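# Sort steel blanks into the tray by magnet

## Task

The round blanks on the mat share one grey finish, yet some are steel and some aluminium. Get all the steel ones into the tray and keep all the aluminium ones out of it. At the end the tray has to stand upright and nothing may be moving; a blank held only by the robot does not count, and the magnet, once off, must carry no blank. Finish by releasing and pulling the arm away.

## Robot and tools

Robot: one six-joint arm (UR7e type) standing on a block above the scene origin, possibly tilted, roughly facing +x. Its tool is a magnet gripper: a 48 mm barrel with a flat face. The face point is the centre of that face; its z axis points out of the face. A plate and a flat block with a cable stub sit behind the barrel; the block sticks out toward the gripper's -y axis and its corners sweep a 92 mm radius when the last joint turns, so leave room for it near the tray walls.

Scene frame: fixed to the table, origin on the table top under the arm, z up, table top at z = 0, work area toward +x, +y to the left when looking along +x from the base.

Magnet: only steel or iron is attracted, so aluminium blanks never stick; this is how to tell the two apart. Pull is strong only with the face flat on the part (about 120 N for bare steel, less if coated) and drops to almost nothing a few millimetres off, so touch down flat before lifting. Off, a weak 0.3 N pull remains, enough to keep a very light steel piece on the face. Light steel can leap up about 10 mm to the face while the magnet is on. Only friction resists sideways sliding, so avoid tilting or fast moves with a heavy load.

execute_actions: argument "actions" is a list of chunks; each chunk is a table of up to 15 rows, one row per control step (1/30 s); a short table repeats its last row. Each row has 7 numbers in [-1, 1]: dx, dy, dz, rx, ry, rz, magnet. The first six are an offset, not a pose: measured from the face point pose at the start of that chunk (every row of the chunk uses the same start), in the face point's own axes, scaled so 1.0 is 0.6 m or 180 degrees; rx, ry, rz together form one rotation vector. The magnet number is an absolute switch: 1 on, 0 off (above 0.01 means on); it stays as last set. Write every number literally, no expressions. An empty list just shows the current state.

move: "target" is one 7-number row laid out as above, an offset from the pose in the latest result that reported one, in face point axes, same scaling; the magnet value applies at the start. "speed" is the top path speed in m/s, 0.002 to 0.5 (default 0.25; rotation up to twice that in rad/s). The path lasts 0.5 to 10 s and does not slow for obstacles. "stop_force" (N, 9 to 40, only after 0.2 s of scene time) ends the path when the wrist sensor feels that much extra push along the direction of travel; use it with a slow speed to touch down on a blank, and omit it when moving away from something you press on. "blocking": false returns after 0.5 s while the arm keeps going; not allowed with stop_force; check with wait(0), and no other motion is accepted until it ends. The "move:" line reports the ending (done, off_target, moving, held, fault, contact) and limits (paced = pose clipped; held = some steps blocked), plus distance to target.

wait: "seconds" 0 to 10; holds the last command or lets a running move go on. stop: brakes a running move. zoom_image: "camera" (cam_head_left, cam_head_right, cam_high, cam_low, cam_wrist) and "region" [x0, y0, x1, y1] in pixels, at most 504 by 504. read_manual: optional "section", only "licences". finished_scene: "scene", the number of the scene being ended; irreversible.

Results: end_effector_position (m) and end_effector_quat_wxyz in the scene frame; linear and angular velocity; six joint angles (shoulder pan, shoulder lift, elbow, wrist 1, wrist 2, wrist 3, radians) and their rates; joint torques; Wrist force and Wrist torque along the face point axes (noisy, offset, saturating near 50 N). magnet_out = 1 when the magnet is fully forward, magnet_back = 1 when fully retracted; part_present = 1 when steel is firmly held at the face (a good steel-versus-aluminium test after touching down with the magnet on). Other lines: "pose unreachable" (a clearance check altered steps; gives the first action index counted from 0), "cause:", "joint sent to its limit", "Hand target", "Off the commanded pose", per-step positions with HELD marks. One image per camera arrives after each call.

Motion behaviour: commands lag about 0.17 s; each step the commanded pose is limited to 100 mm and 16 degrees from the measured one; position wins over orientation if both cannot be met. Big moves may finish short, so send the remainder.

Avoid: the arm is stiff, so pressing even slightly past contact can trip a fault. A contact force of 150 N, or joint torque at its limit (141 N m for the three big joints, 26.3 N m for the wrists, load included), halts the arm for 10 s. Long holding heats motors (warning at 70 °C, brake at 85 °C). Do not drop, slam or knock blanks or the tray, never push anything off the table, keep the tray upright, switch off over the tray to release steel, and lift clear at the end.

Each tool is called after "Call:" by a JSON object that holds its "fn" and its "kwargs", one argument or row to a line.

## Session

Call:
{"fn": "execute_actions", "kwargs": {
  "actions": []
}}

Scene clock: 0.00 s.
end_effector_position=(+0.5620, +0.0819, +0.2858) magnet_out=0 magnet_back=1 part_present=0 end_effector_quat_wxyz=(-0.626, +0.724, -0.131, -0.260) end_effector_velocity=(-0.000, -0.001, +0.001) end_effector_angular_velocity=(-0.000, -0.001, -0.000)
Joint positions: [-0.388 -0.389  1.091  0.182 -0.988 -1.77 ]
Joint velocities: [-0.001 -0.    -0.    -0.    -0.     0.   ]
Joint torques (N m, as the arm reports them, + toward a larger angle): no reading
Wrist force (N, on the end effector, along its own x y z axes, offset not removed): no reading
Wrist torque (N m, same axes, about the end effector's origin, offset not removed): no reading
Hand target: +0.562, +0.082, +0.286; -0.626, +0.724, -0.131, -0.260

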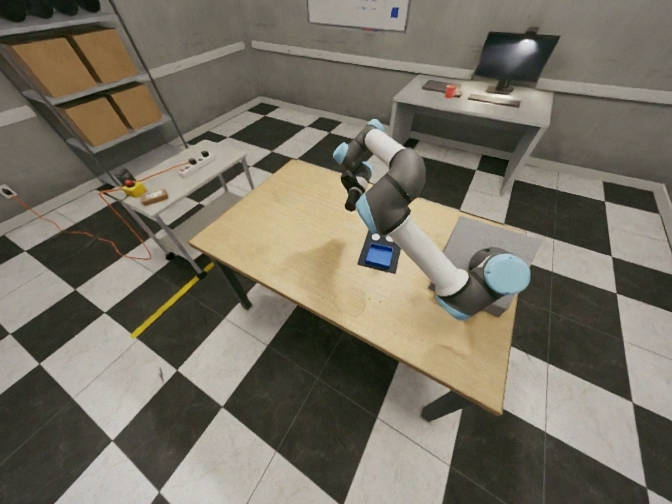

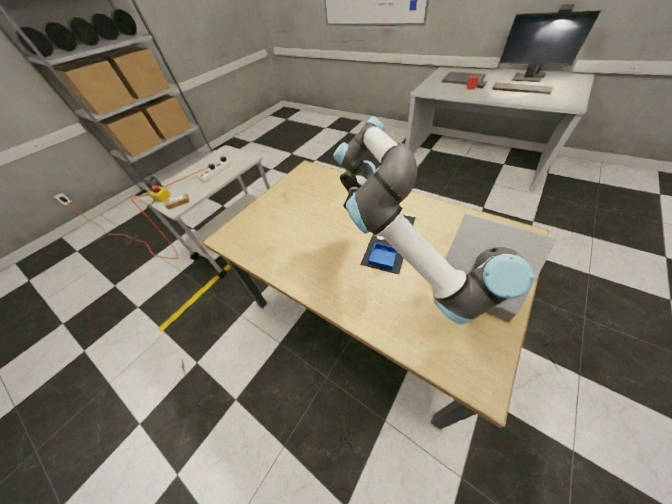

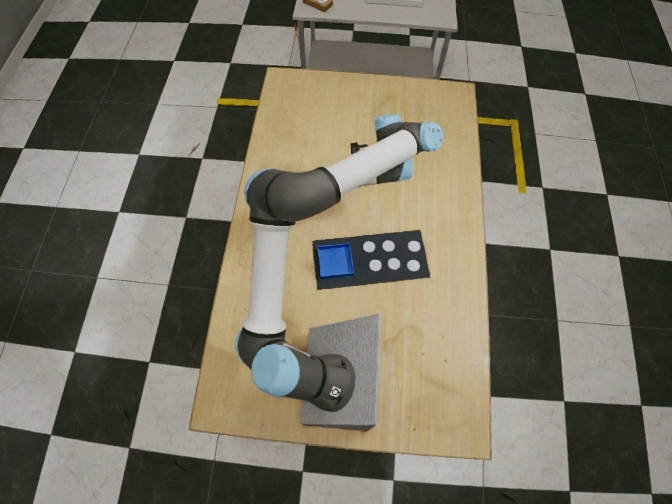

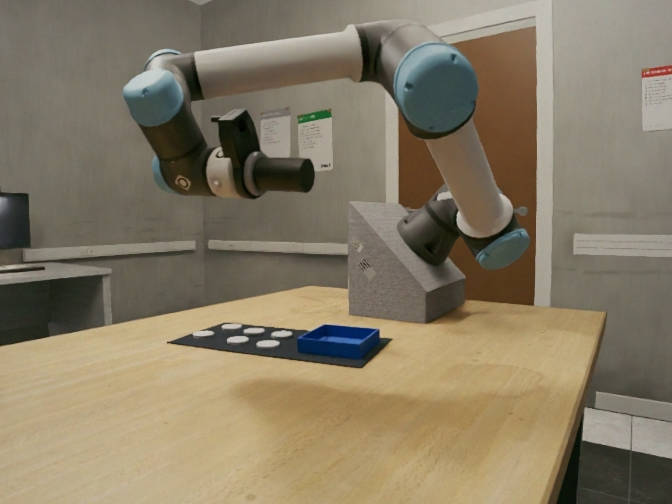

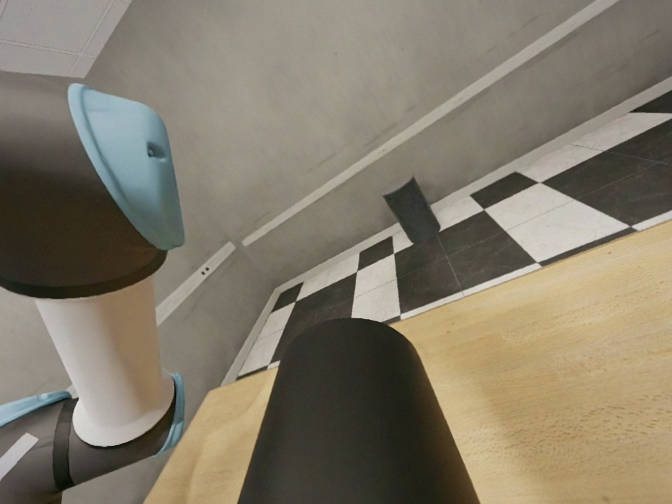

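Call:
{"fn": "zoom_image", "kwargs": {
  "camera": "cam_high",
  "region": [300, 220, 440, 300]
}}

Call:
{"fn": "zoom_image", "kwargs": {
  "camera": "cam_low",
  "region": [160, 300, 400, 380]
}}

Region (300, 220, 440, 300) of cam_high's 672x504 image, scaled by 3.600, with more detail than that image has; it fills the top 288 rows of this view, and the rest is white.

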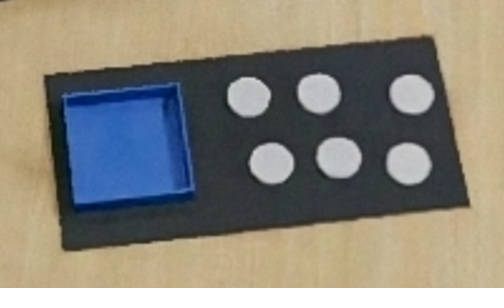

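Region (160, 300, 400, 380) of cam_low's 672x504 image, scaled by 2.100, with more detail than that image has.

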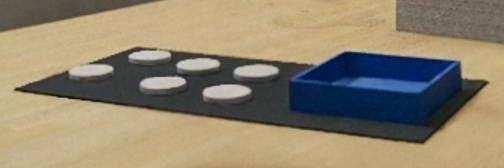

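Call:
{"fn": "move", "kwargs": {
  "target": [-0.221,0.2495,-0.354,-0.4396,0.1826,-0.092,0],
  "speed": 0.3
}}

Scene clock: 28.53 s.
end_effector_position=(+0.4198, -0.1698, +0.2495) magnet_out=0 magnet_back=1 part_present=0 end_effector_quat_wxyz=(-0.000, +1.000, +0.000, -0.001) end_effector_velocity=(-0.000, -0.001, -0.001) end_effector_angular_velocity=(-0.011, -0.007, +0.002)
Joint positions: [-0.797 -0.875  2.013 -2.018 -1.125 -1.065]
Joint velocities: [-0.001 -0.001  0.009 -0.022 -0.     0.003]
Joint torques (N m, as the arm reports them, + toward a larger angle): [-33.5  -33.45 -15.    -5.38  -1.84   2.31]
Wrist force (N, on the end effector, along its own x y z axes, offset not removed): [-2.8 -2.2 -0.3]
Wrist torque (N m, same axes, about the end effector's origin, offset not removed): [-0.04 0.26 0.06]
Hand target: +0.420, -0.170, +0.249; +0.000, +1.000, +0.001, -0.001
Off the commanded pose: 0.001 m, 0 deg.
move: done
camera_calibration (this result's frames):
cam_wrist: T_world_to_cam=[[0.999028, -0.0394223, -0.0197186, -0.410871], [-0.0310053, -0.946456, 0.32134, -0.186185], [-0.0313308, -0.320416, -0.946759, 0.283568], [0, 0, 0, 1]] pos_world=[0.413584, -0.101554, 0.320198]

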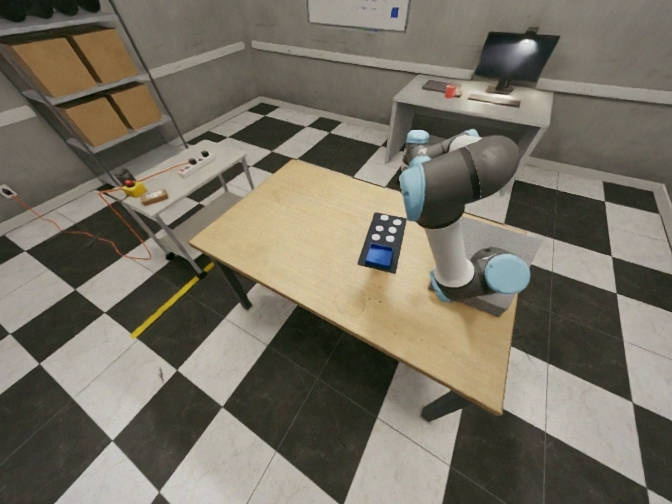

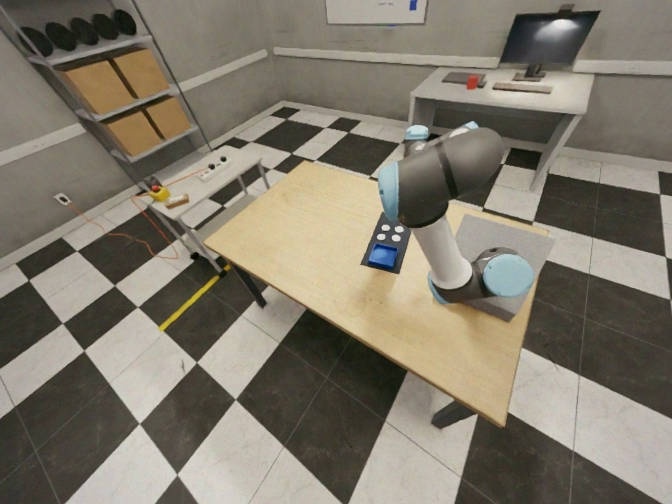

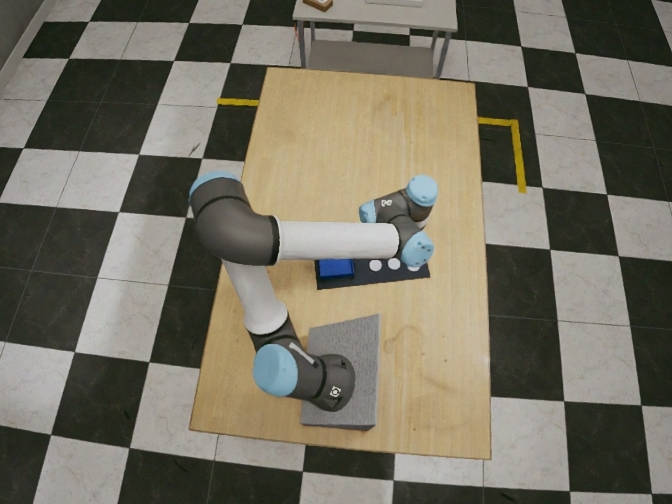

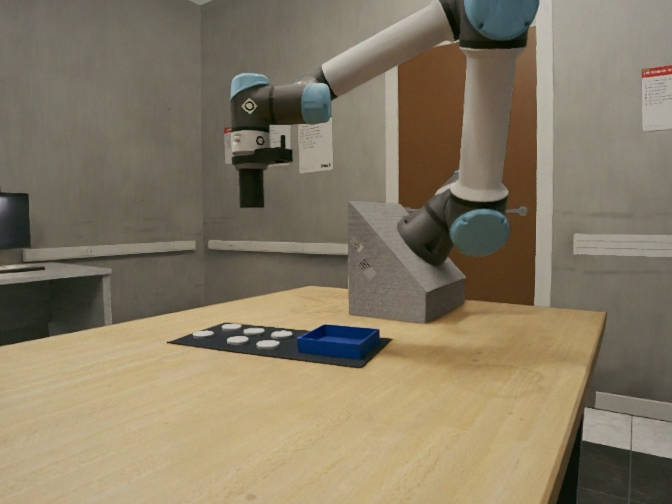

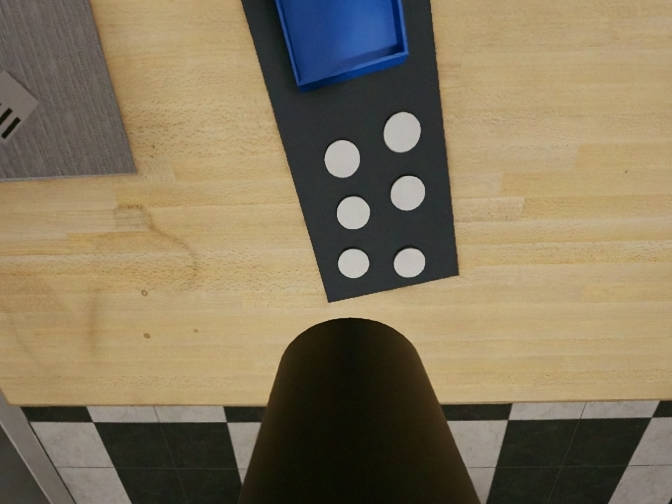

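Call:
{"fn": "zoom_image", "kwargs": {
  "camera": "cam_wrist",
  "region": [260, 0, 480, 300]
}}

Region (260, 0, 480, 300) of cam_wrist's 672x504 image, scaled by 1.680, with more detail than that image has; it fills the left 370 columns of this view, and the rest is white.

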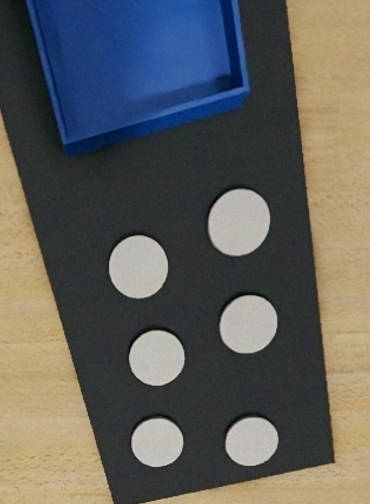

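Call:
{"fn": "move", "kwargs": {
  "target": [0.007,0.0903,0.316,0,0,0,0],
  "speed": 0.3
}}

Scene clock: 38.27 s.
end_effector_position=(+0.4235, -0.2235, +0.0602) magnet_out=0 magnet_back=1 part_present=0 end_effector_quat_wxyz=(-0.000, +1.000, +0.000, -0.001) end_effector_velocity=(+0.001, -0.001, -0.002) end_effector_angular_velocity=(+0.000, -0.002, -0.001)
Joint positions: [-0.66  -0.457  2.034 -2.515 -1.041 -0.943]
Joint velocities: [ 0.001  0.007 -0.004 -0.005  0.003  0.003]
Joint torques (N m, as the arm reports them, + toward a larger angle): [-23.66 -19.83 -21.78  -5.11   1.8    1.96]
Wrist force (N, on the end effector, along its own x y z axes, offset not removed): [3.2 -1.3 -0.2]
Wrist torque (N m, same axes, about the end effector's origin, offset not removed): [-0.06 -0.36 0.03]
Hand target: +0.424, -0.224, +0.060; -0.000, +1.000, +0.000, -0.001
Off the commanded pose: 0.000 m, 0 deg.
move: done
camera_calibration (this result's frames):
cam_wrist: T_world_to_cam=[[0.999024, -0.0394773, -0.0197966, -0.420428], [-0.0310289, -0.94642, 0.321444, -0.176087], [-0.0314256, -0.320516, -0.946722, 0.0872508], [0, 0, 0, 1]] pos_world=[0.417296, -0.155284, 0.130881]

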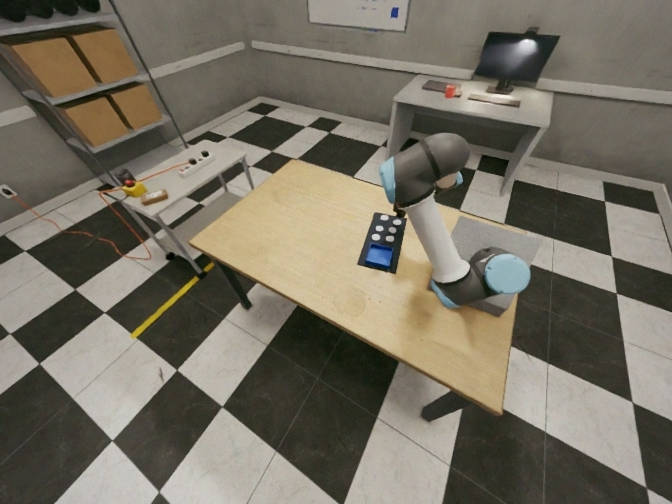

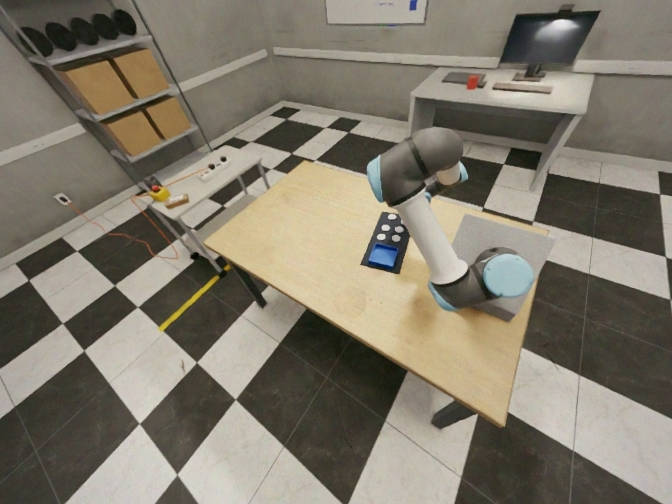

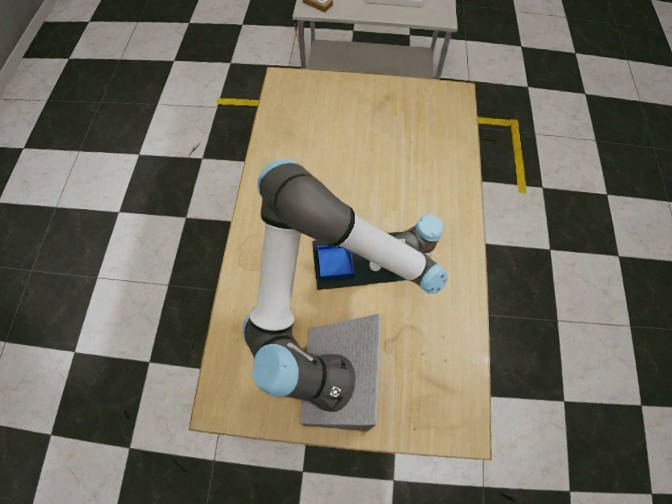

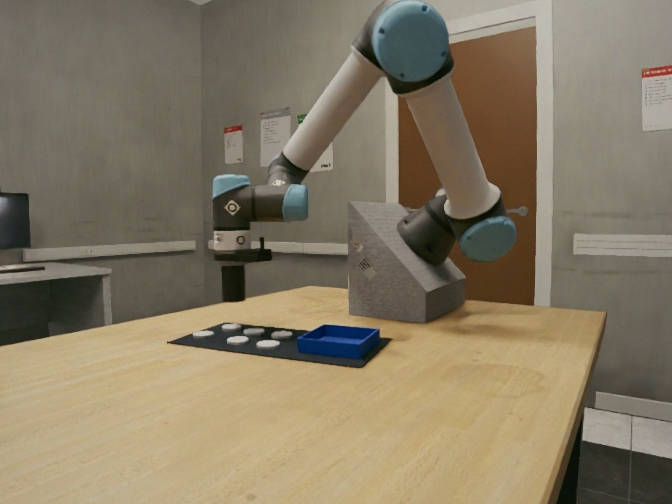

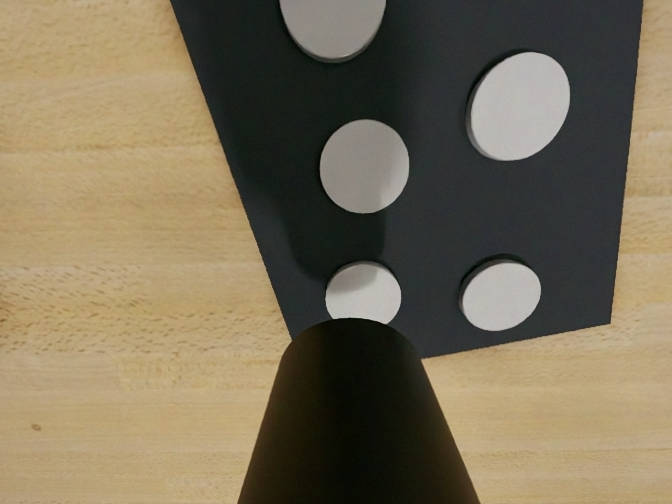

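Call:
{"fn": "move", "kwargs": {
  "target": [0.0117,-0.005,0.072,0,0,0,0],
  "speed": 0.15
}}

Call:
{"fn": "zoom_image", "kwargs": {
  "camera": "cam_low",
  "region": [180, 290, 300, 360]
}}

Scene clock: 44.63 s.
end_effector_position=(+0.4304, -0.2205, +0.0173) magnet_out=0 magnet_back=1 part_present=0 end_effector_quat_wxyz=(-0.000, +1.000, +0.000, -0.001) end_effector_velocity=(+0.001, +0.000, -0.002) end_effector_angular_velocity=(-0.001, +0.001, +0.001)
Joint positions: [-0.597 -0.376  2.017 -2.61  -1.004 -0.882]
Joint velocities: [ 0.004  0.004 -0.002 -0.006  0.001  0.004]
Joint torques (N m, as the arm reports them, + toward a larger angle): [-26.41 -19.45 -18.15  -5.31   2.01   2.25]
Wrist force (N, on the end effector, along its own x y z axes, offset not removed): [-2.6 1.8 1.1]
Wrist torque (N m, same axes, about the end effector's origin, offset not removed): [0.37 0.11 0.03]
Hand target: +0.430, -0.220, +0.017; -0.000, +1.000, +0.000, -0.001
Off the commanded pose: 0.000 m, 0 deg.
move: done
camera_calibration (this result's frames):
cam_wrist: T_world_to_cam=[[0.999023, -0.0394908, -0.0198245, -0.428013], [-0.0310313, -0.946406, 0.321486, -0.159215], [-0.0314578, -0.320557, -0.946707, 0.0478058], [0, 0, 0, 1]] pos_world=[0.424158, -0.15226, 0.0879582]

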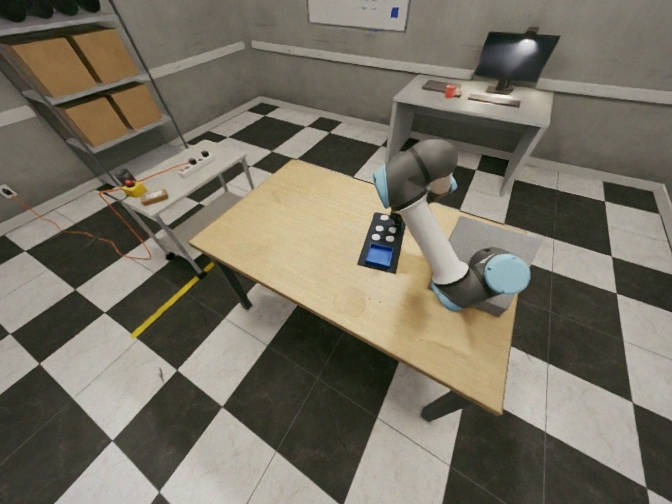

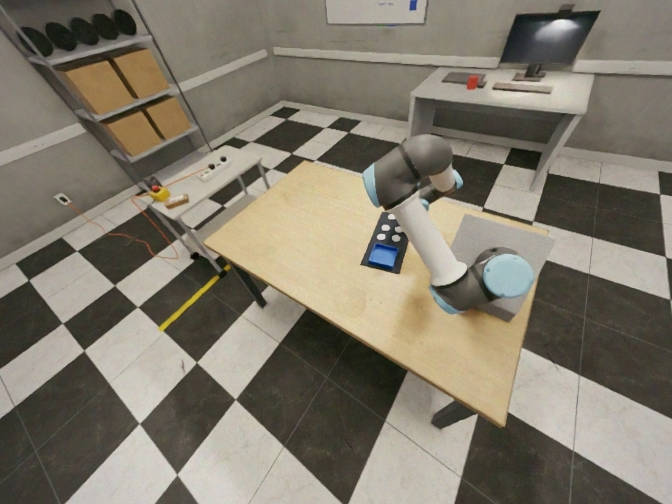

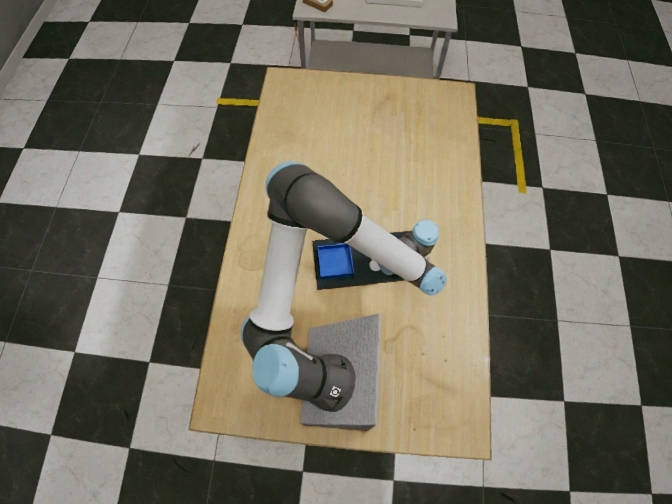

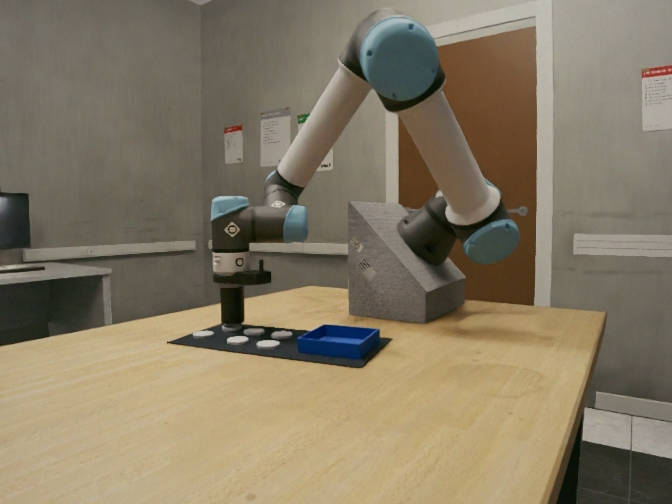

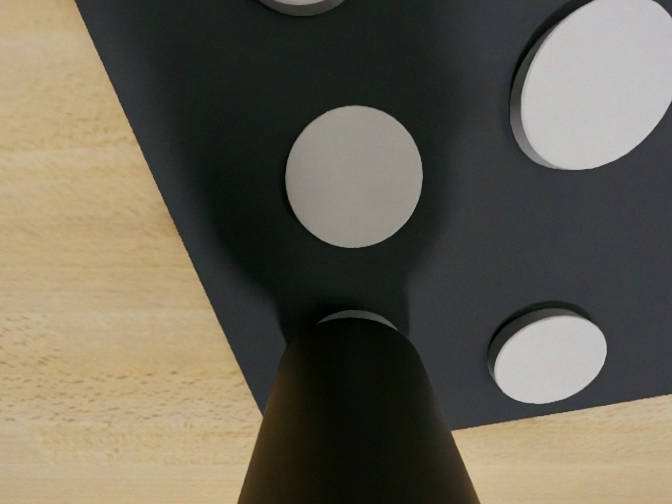

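Region (180, 290, 300, 360) of cam_low's 672x504 image, scaled by 4.200, with more detail than that image has; it fills the top 294 rows of this view, and the rest is white.

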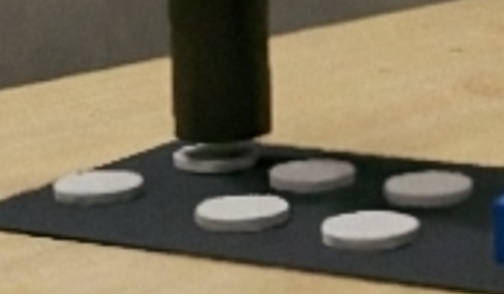

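Call:
{"fn": "move", "kwargs": {
  "target": [0.0025,0.005,0.008,0,0,0,0],
  "speed": 0.05
}}

Call:
{"fn": "move", "kwargs": {
  "target": [0,0,0.015,0,0,0,0],
  "speed": 0.003,
  "stop_force": 10
}}

Call:
{"fn": "execute_actions", "kwargs": {
  "actions": [
    [[0,0,-0.0003,0,0,0,1]]
  ]
}}

Scene clock: 48.20 s.
end_effector_position=(+0.4318, -0.2233, +0.0128) magnet_out=0 magnet_back=1 part_present=0 end_effector_quat_wxyz=(-0.000, +1.000, +0.000, -0.001) end_effector_velocity=(+0.001, -0.001, -0.002) end_effector_angular_velocity=(-0.001, +0.001, +0.000)
Joint positions: [-0.593 -0.362  2.007 -2.616 -1.002 -0.878]
Joint velocities: [ 0.002  0.006 -0.005 -0.003  0.     0.002]
Joint torques (N m, as the arm reports them, + toward a larger angle): [-25.96 -21.95 -17.72  -5.15   2.15   1.78]
Wrist force (N, on the end effector, along its own x y z axes, offset not removed): [-0.8 1.0 0.0]
Wrist torque (N m, same axes, about the end effector's origin, offset not removed): [0.08 0.02 0.09]
Hand target: +0.432, -0.223, +0.013; -0.000, +1.000, +0.000, -0.001
Off the commanded pose: 0.000 m, 0 deg.
move: done
camera_calibration (this result's frames):
cam_wrist: T_world_to_cam=[[0.999023, -0.0394916, -0.0198265, -0.429622], [-0.0310313, -0.946404, 0.321491, -0.160387], [-0.0314601, -0.320562, -0.946705, 0.0426221], [0, 0, 0, 1]] pos_world=[0.425566, -0.155094, 0.0833956]

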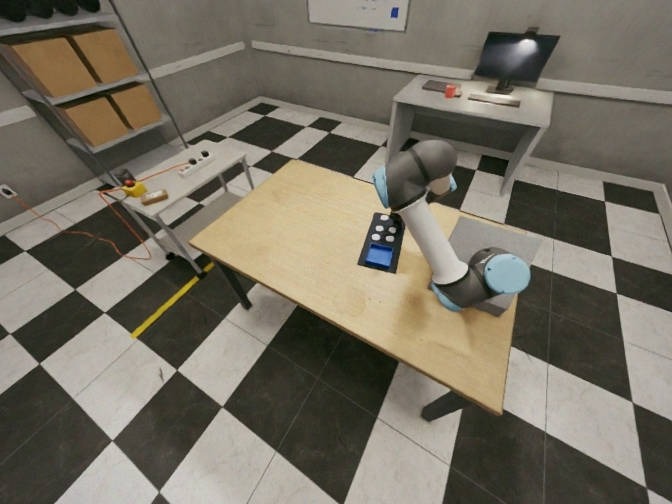

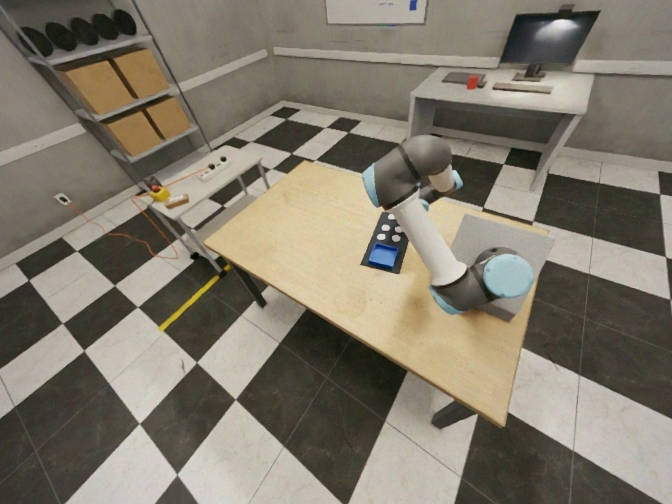

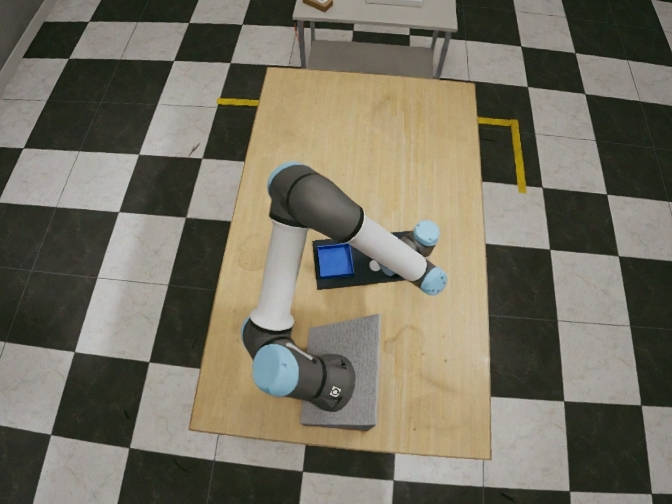

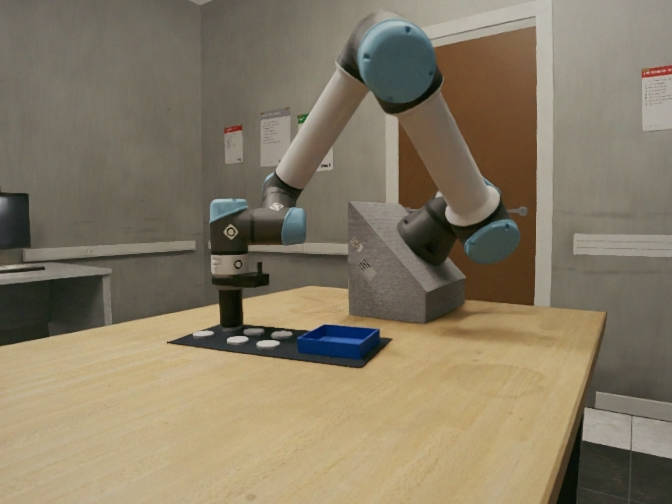

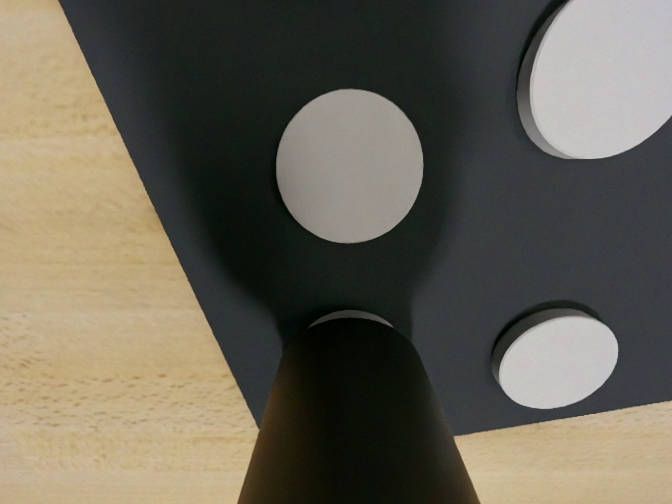

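Scene clock: 50.27 s.
end_effector_position=(+0.4318, -0.2234, +0.0077) magnet_out=0 magnet_back=1 part_present=0 end_effector_quat_wxyz=(-0.000, +1.000, +0.000, -0.001) end_effector_velocity=(-0.000, -0.000, +0.001) end_effector_angular_velocity=(+0.001, -0.000, -0.000)
Joint positions: [-0.587 -0.352  2.005 -2.628 -0.999 -0.872]
Joint velocities: [-0.002 -0.002  0.     0.004 -0.    -0.002]
Joint torques (N m, as the arm reports them, + toward a larger angle): [-29.75 -34.06  -5.89   2.35   0.7   -2.23]
Wrist force (N, on the end effector, along its own x y z axes, offset not removed): [-4.5 -1.3 -35.1]
Wrist torque (N m, same axes, about the end effector's origin, offset not removed): [0.11 0.07 0.11]
Hand target: +0.432, -0.223, +0.008; -0.000, +1.000, +0.000, -0.001
Off the commanded pose: 0.004 m, 0 deg.
move: contact
camera_calibration (this result's frames):
cam_wrist: T_world_to_cam=[[0.999026, -0.039515, -0.0196602, -0.429785], [-0.0311037, -0.946369, 0.321586, -0.158765], [-0.0313132, -0.320661, -0.946676, 0.037765], [0, 0, 0, 1]] pos_world=[0.425611, -0.155124, 0.0783581]

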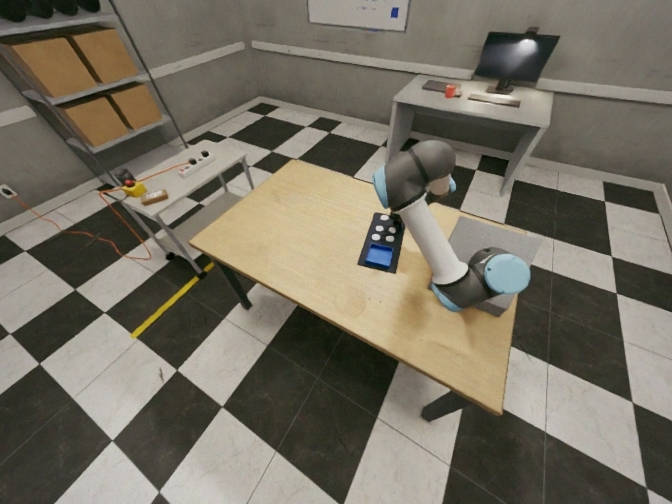

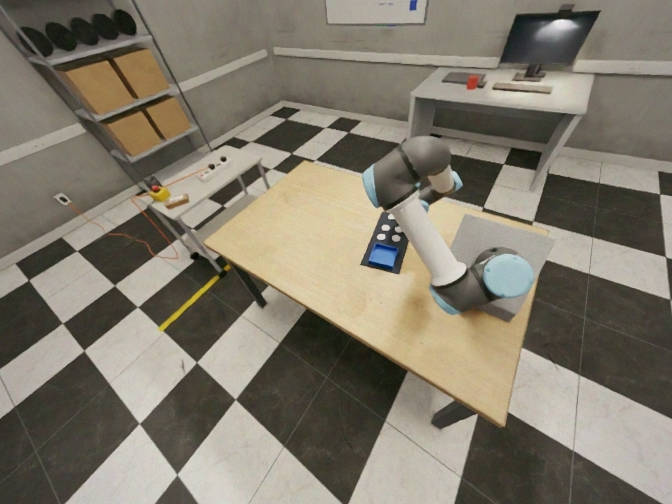

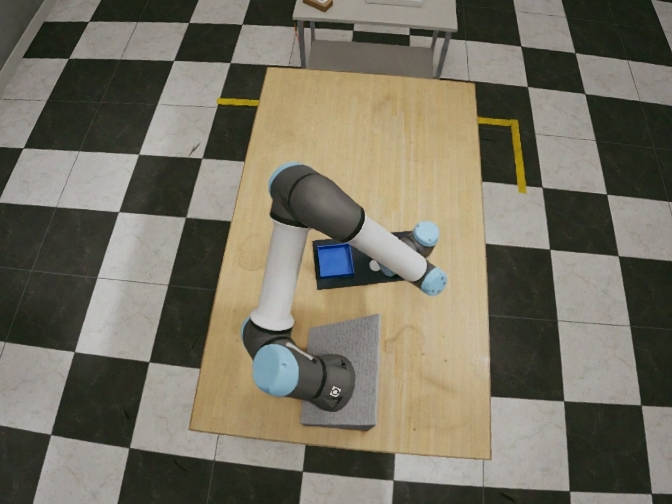

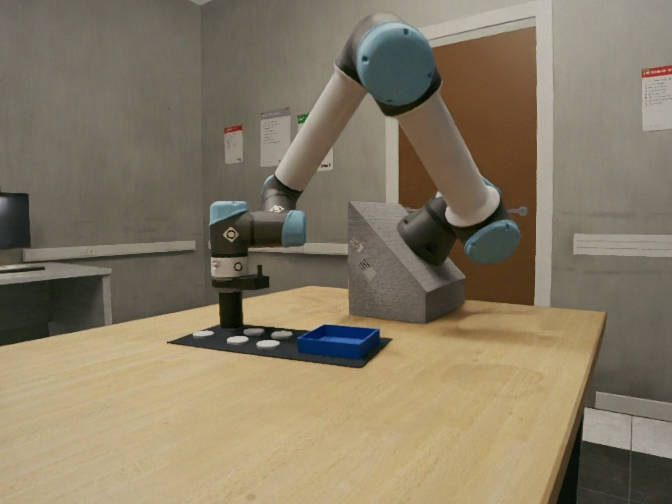

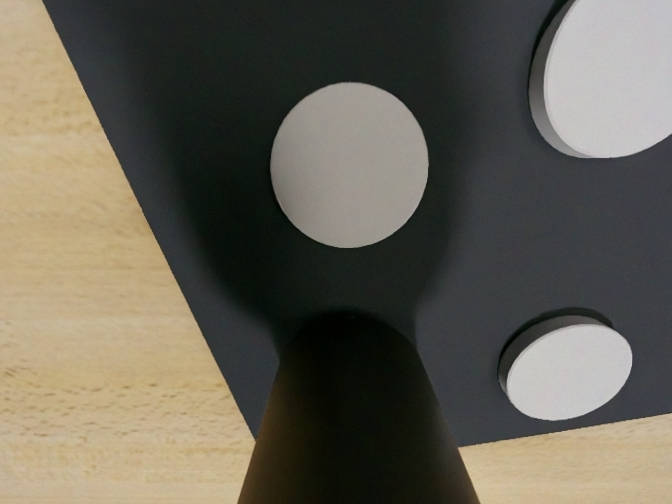

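Scene clock: 50.77 s.
end_effector_position=(+0.4318, -0.2234, +0.0079) magnet_out=1 magnet_back=0 part_present=0 end_effector_quat_wxyz=(-0.000, +1.000, +0.000, -0.001) end_effector_velocity=(-0.000, +0.000, -0.000) end_effector_angular_velocity=(+0.001, +0.001, -0.000)
Joint positions: [-0.587 -0.352  2.005 -2.627 -0.999 -0.872]
Joint velocities: [ 0.     0.     0.     0.001  0.    -0.   ]
Joint torques (N m, as the arm reports them, + toward a larger angle): [-35.41 -42.21  -0.01   1.72  -1.84  -1.46]
Wrist force (N, on the end effector, along its own x y z axes, offset not removed): [2.7 2.1 -11.1]
Wrist torque (N m, same axes, about the end effector's origin, offset not removed): [0.05 0.10 -0.07]
Hand target: +0.432, -0.223, +0.008; -0.000, +1.000, +0.000, -0.001
Off the commanded pose: 0.000 m, 0 deg.
Step readings (end_effector_position):
0: (+0.4318, -0.2234, +0.0077)
1: (+0.4318, -0.2234, +0.0077)
2: (+0.4318, -0.2234, +0.0078)
4: (+0.4318, -0.2234, +0.0078)
8: (+0.4318, -0.2233, +0.0079)
15: end_effector_position above
camera_calibration (this result's frames):
cam_wrist: T_world_to_cam=[[0.999026, -0.039504, -0.0196758, -0.429774], [-0.0310897, -0.946385, 0.321541, -0.158813], [-0.031323, -0.320616, -0.946691, 0.037936], [0, 0, 0, 1]] pos_world=[0.425607, -0.155113, 0.0785222]

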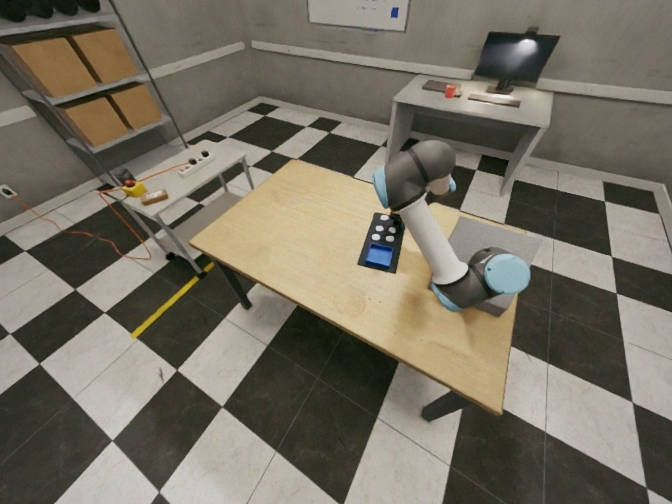

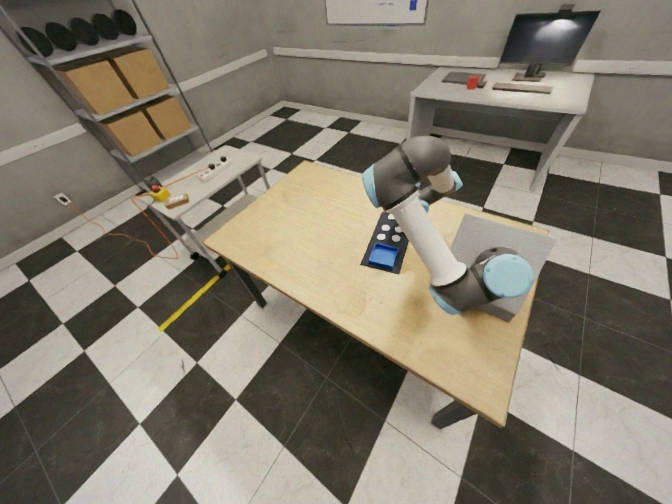

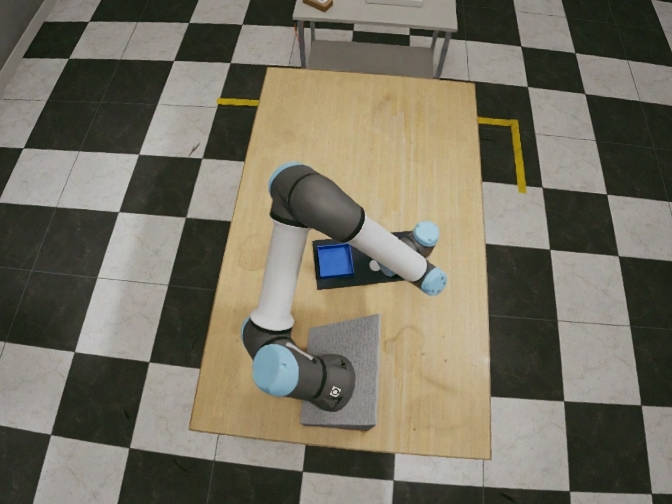

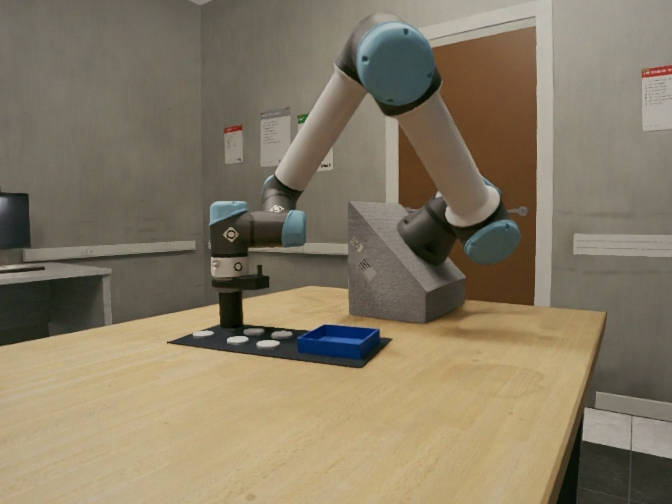

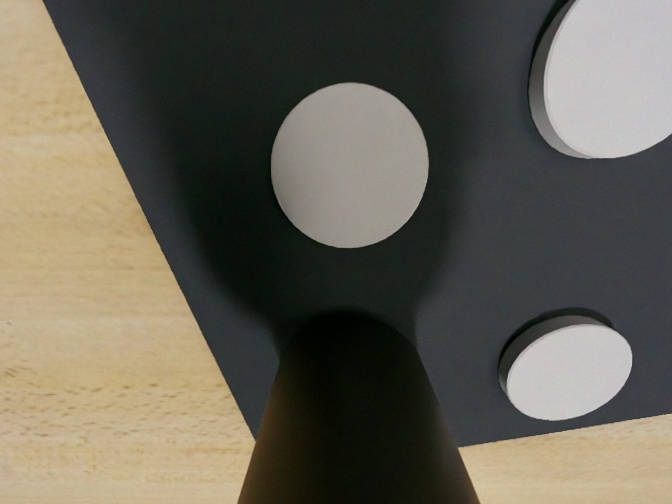

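Call:
{"fn": "move", "kwargs": {
  "target": [0,0,-0.015,0,0,0,1],
  "speed": 0.1
}}

Call:
{"fn": "zoom_image", "kwargs": {
  "camera": "cam_low",
  "region": [180, 290, 300, 360]
}}

Scene clock: 53.07 s.
end_effector_position=(+0.4318, -0.2234, +0.0165) magnet_out=1 magnet_back=0 part_present=0 end_effector_quat_wxyz=(-0.000, +1.000, +0.000, -0.001) end_effector_velocity=(+0.000, +0.000, +0.003) end_effector_angular_velocity=(+0.001, +0.000, +0.000)
Joint positions: [-0.598 -0.37   2.008 -2.607 -1.005 -0.883]
Joint velocities: [-0.003 -0.006  0.001  0.007 -0.001 -0.003]
Joint torques (N m, as the arm reports them, + toward a larger angle): [-38.09 -47.03  -5.87   0.5   -1.6   -1.72]
Wrist force (N, on the end effector, along its own x y z axes, offset not removed): [1.0 0.1 -0.1]
Wrist torque (N m, same axes, about the end effector's origin, offset not removed): [0.04 -0.21 0.11]
Hand target: +0.432, -0.223, +0.017; -0.000, +1.000, +0.000, -0.001
Off the commanded pose: 0.000 m, 0 deg.
move: done
camera_calibration (this result's frames):
cam_wrist: T_world_to_cam=[[0.999026, -0.0395058, -0.0196576, -0.429623], [-0.0310971, -0.946384, 0.321545, -0.161603], [-0.0313065, -0.32062, -0.94669, 0.0461285], [0, 0, 0, 1]] pos_world=[0.425624, -0.155121, 0.0871867]

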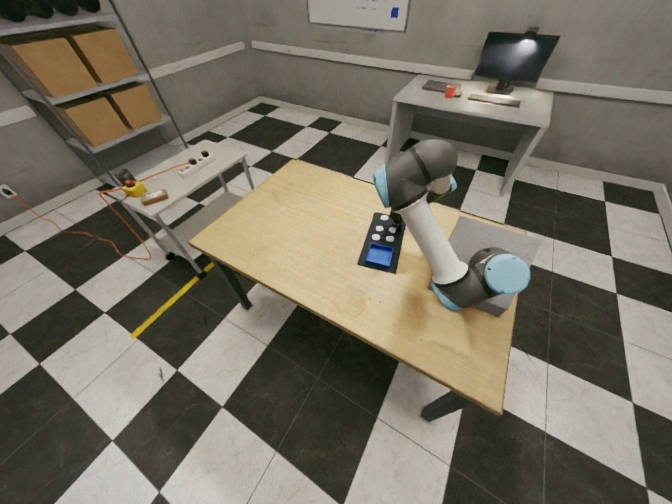

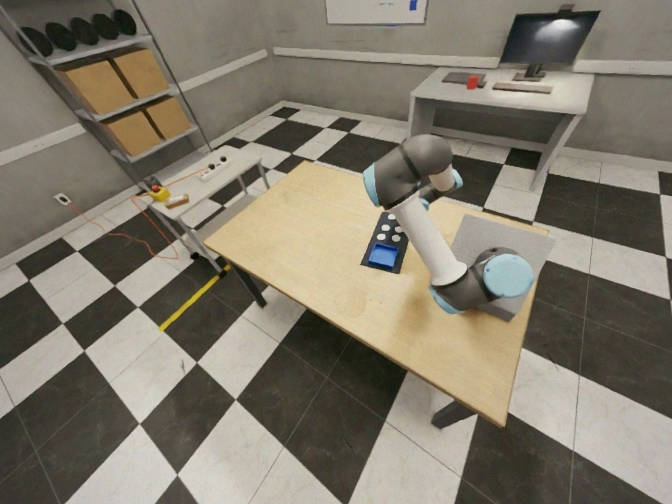

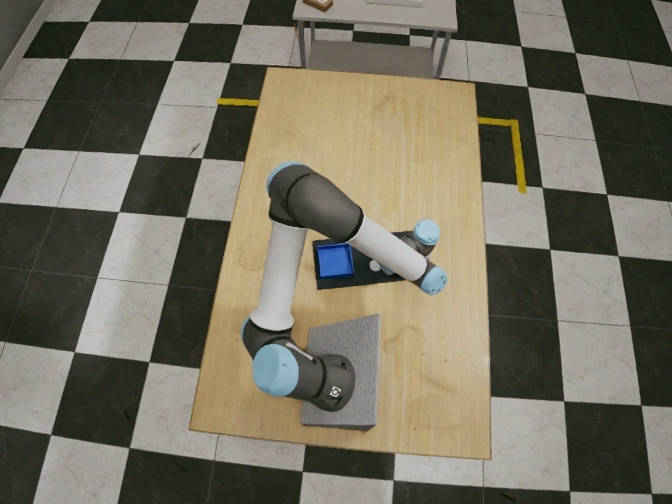

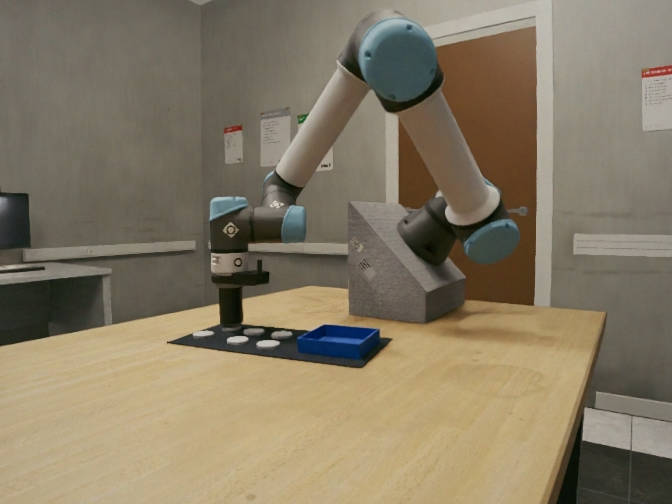

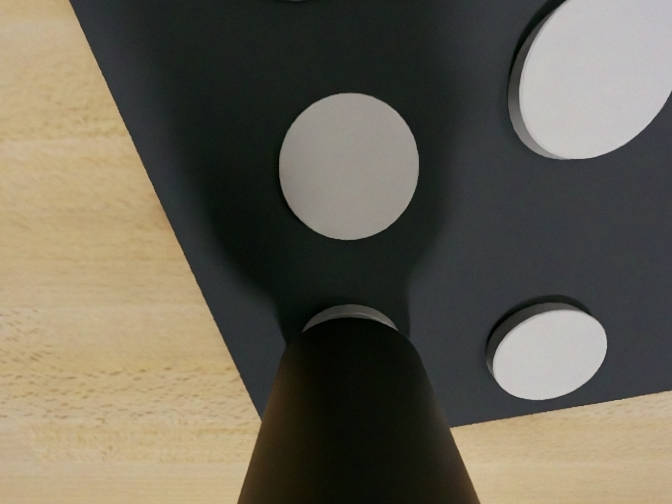

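Region (180, 290, 300, 360) of cam_low's 672x504 image, scaled by 4.200, with more detail than that image has; it fills the top 294 rows of this view, and the rest is white.

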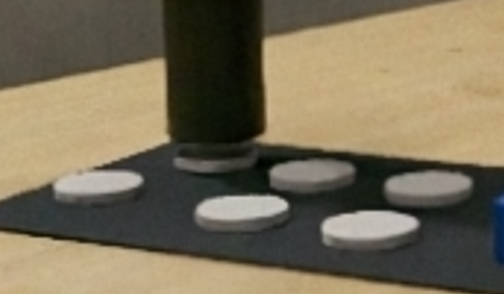

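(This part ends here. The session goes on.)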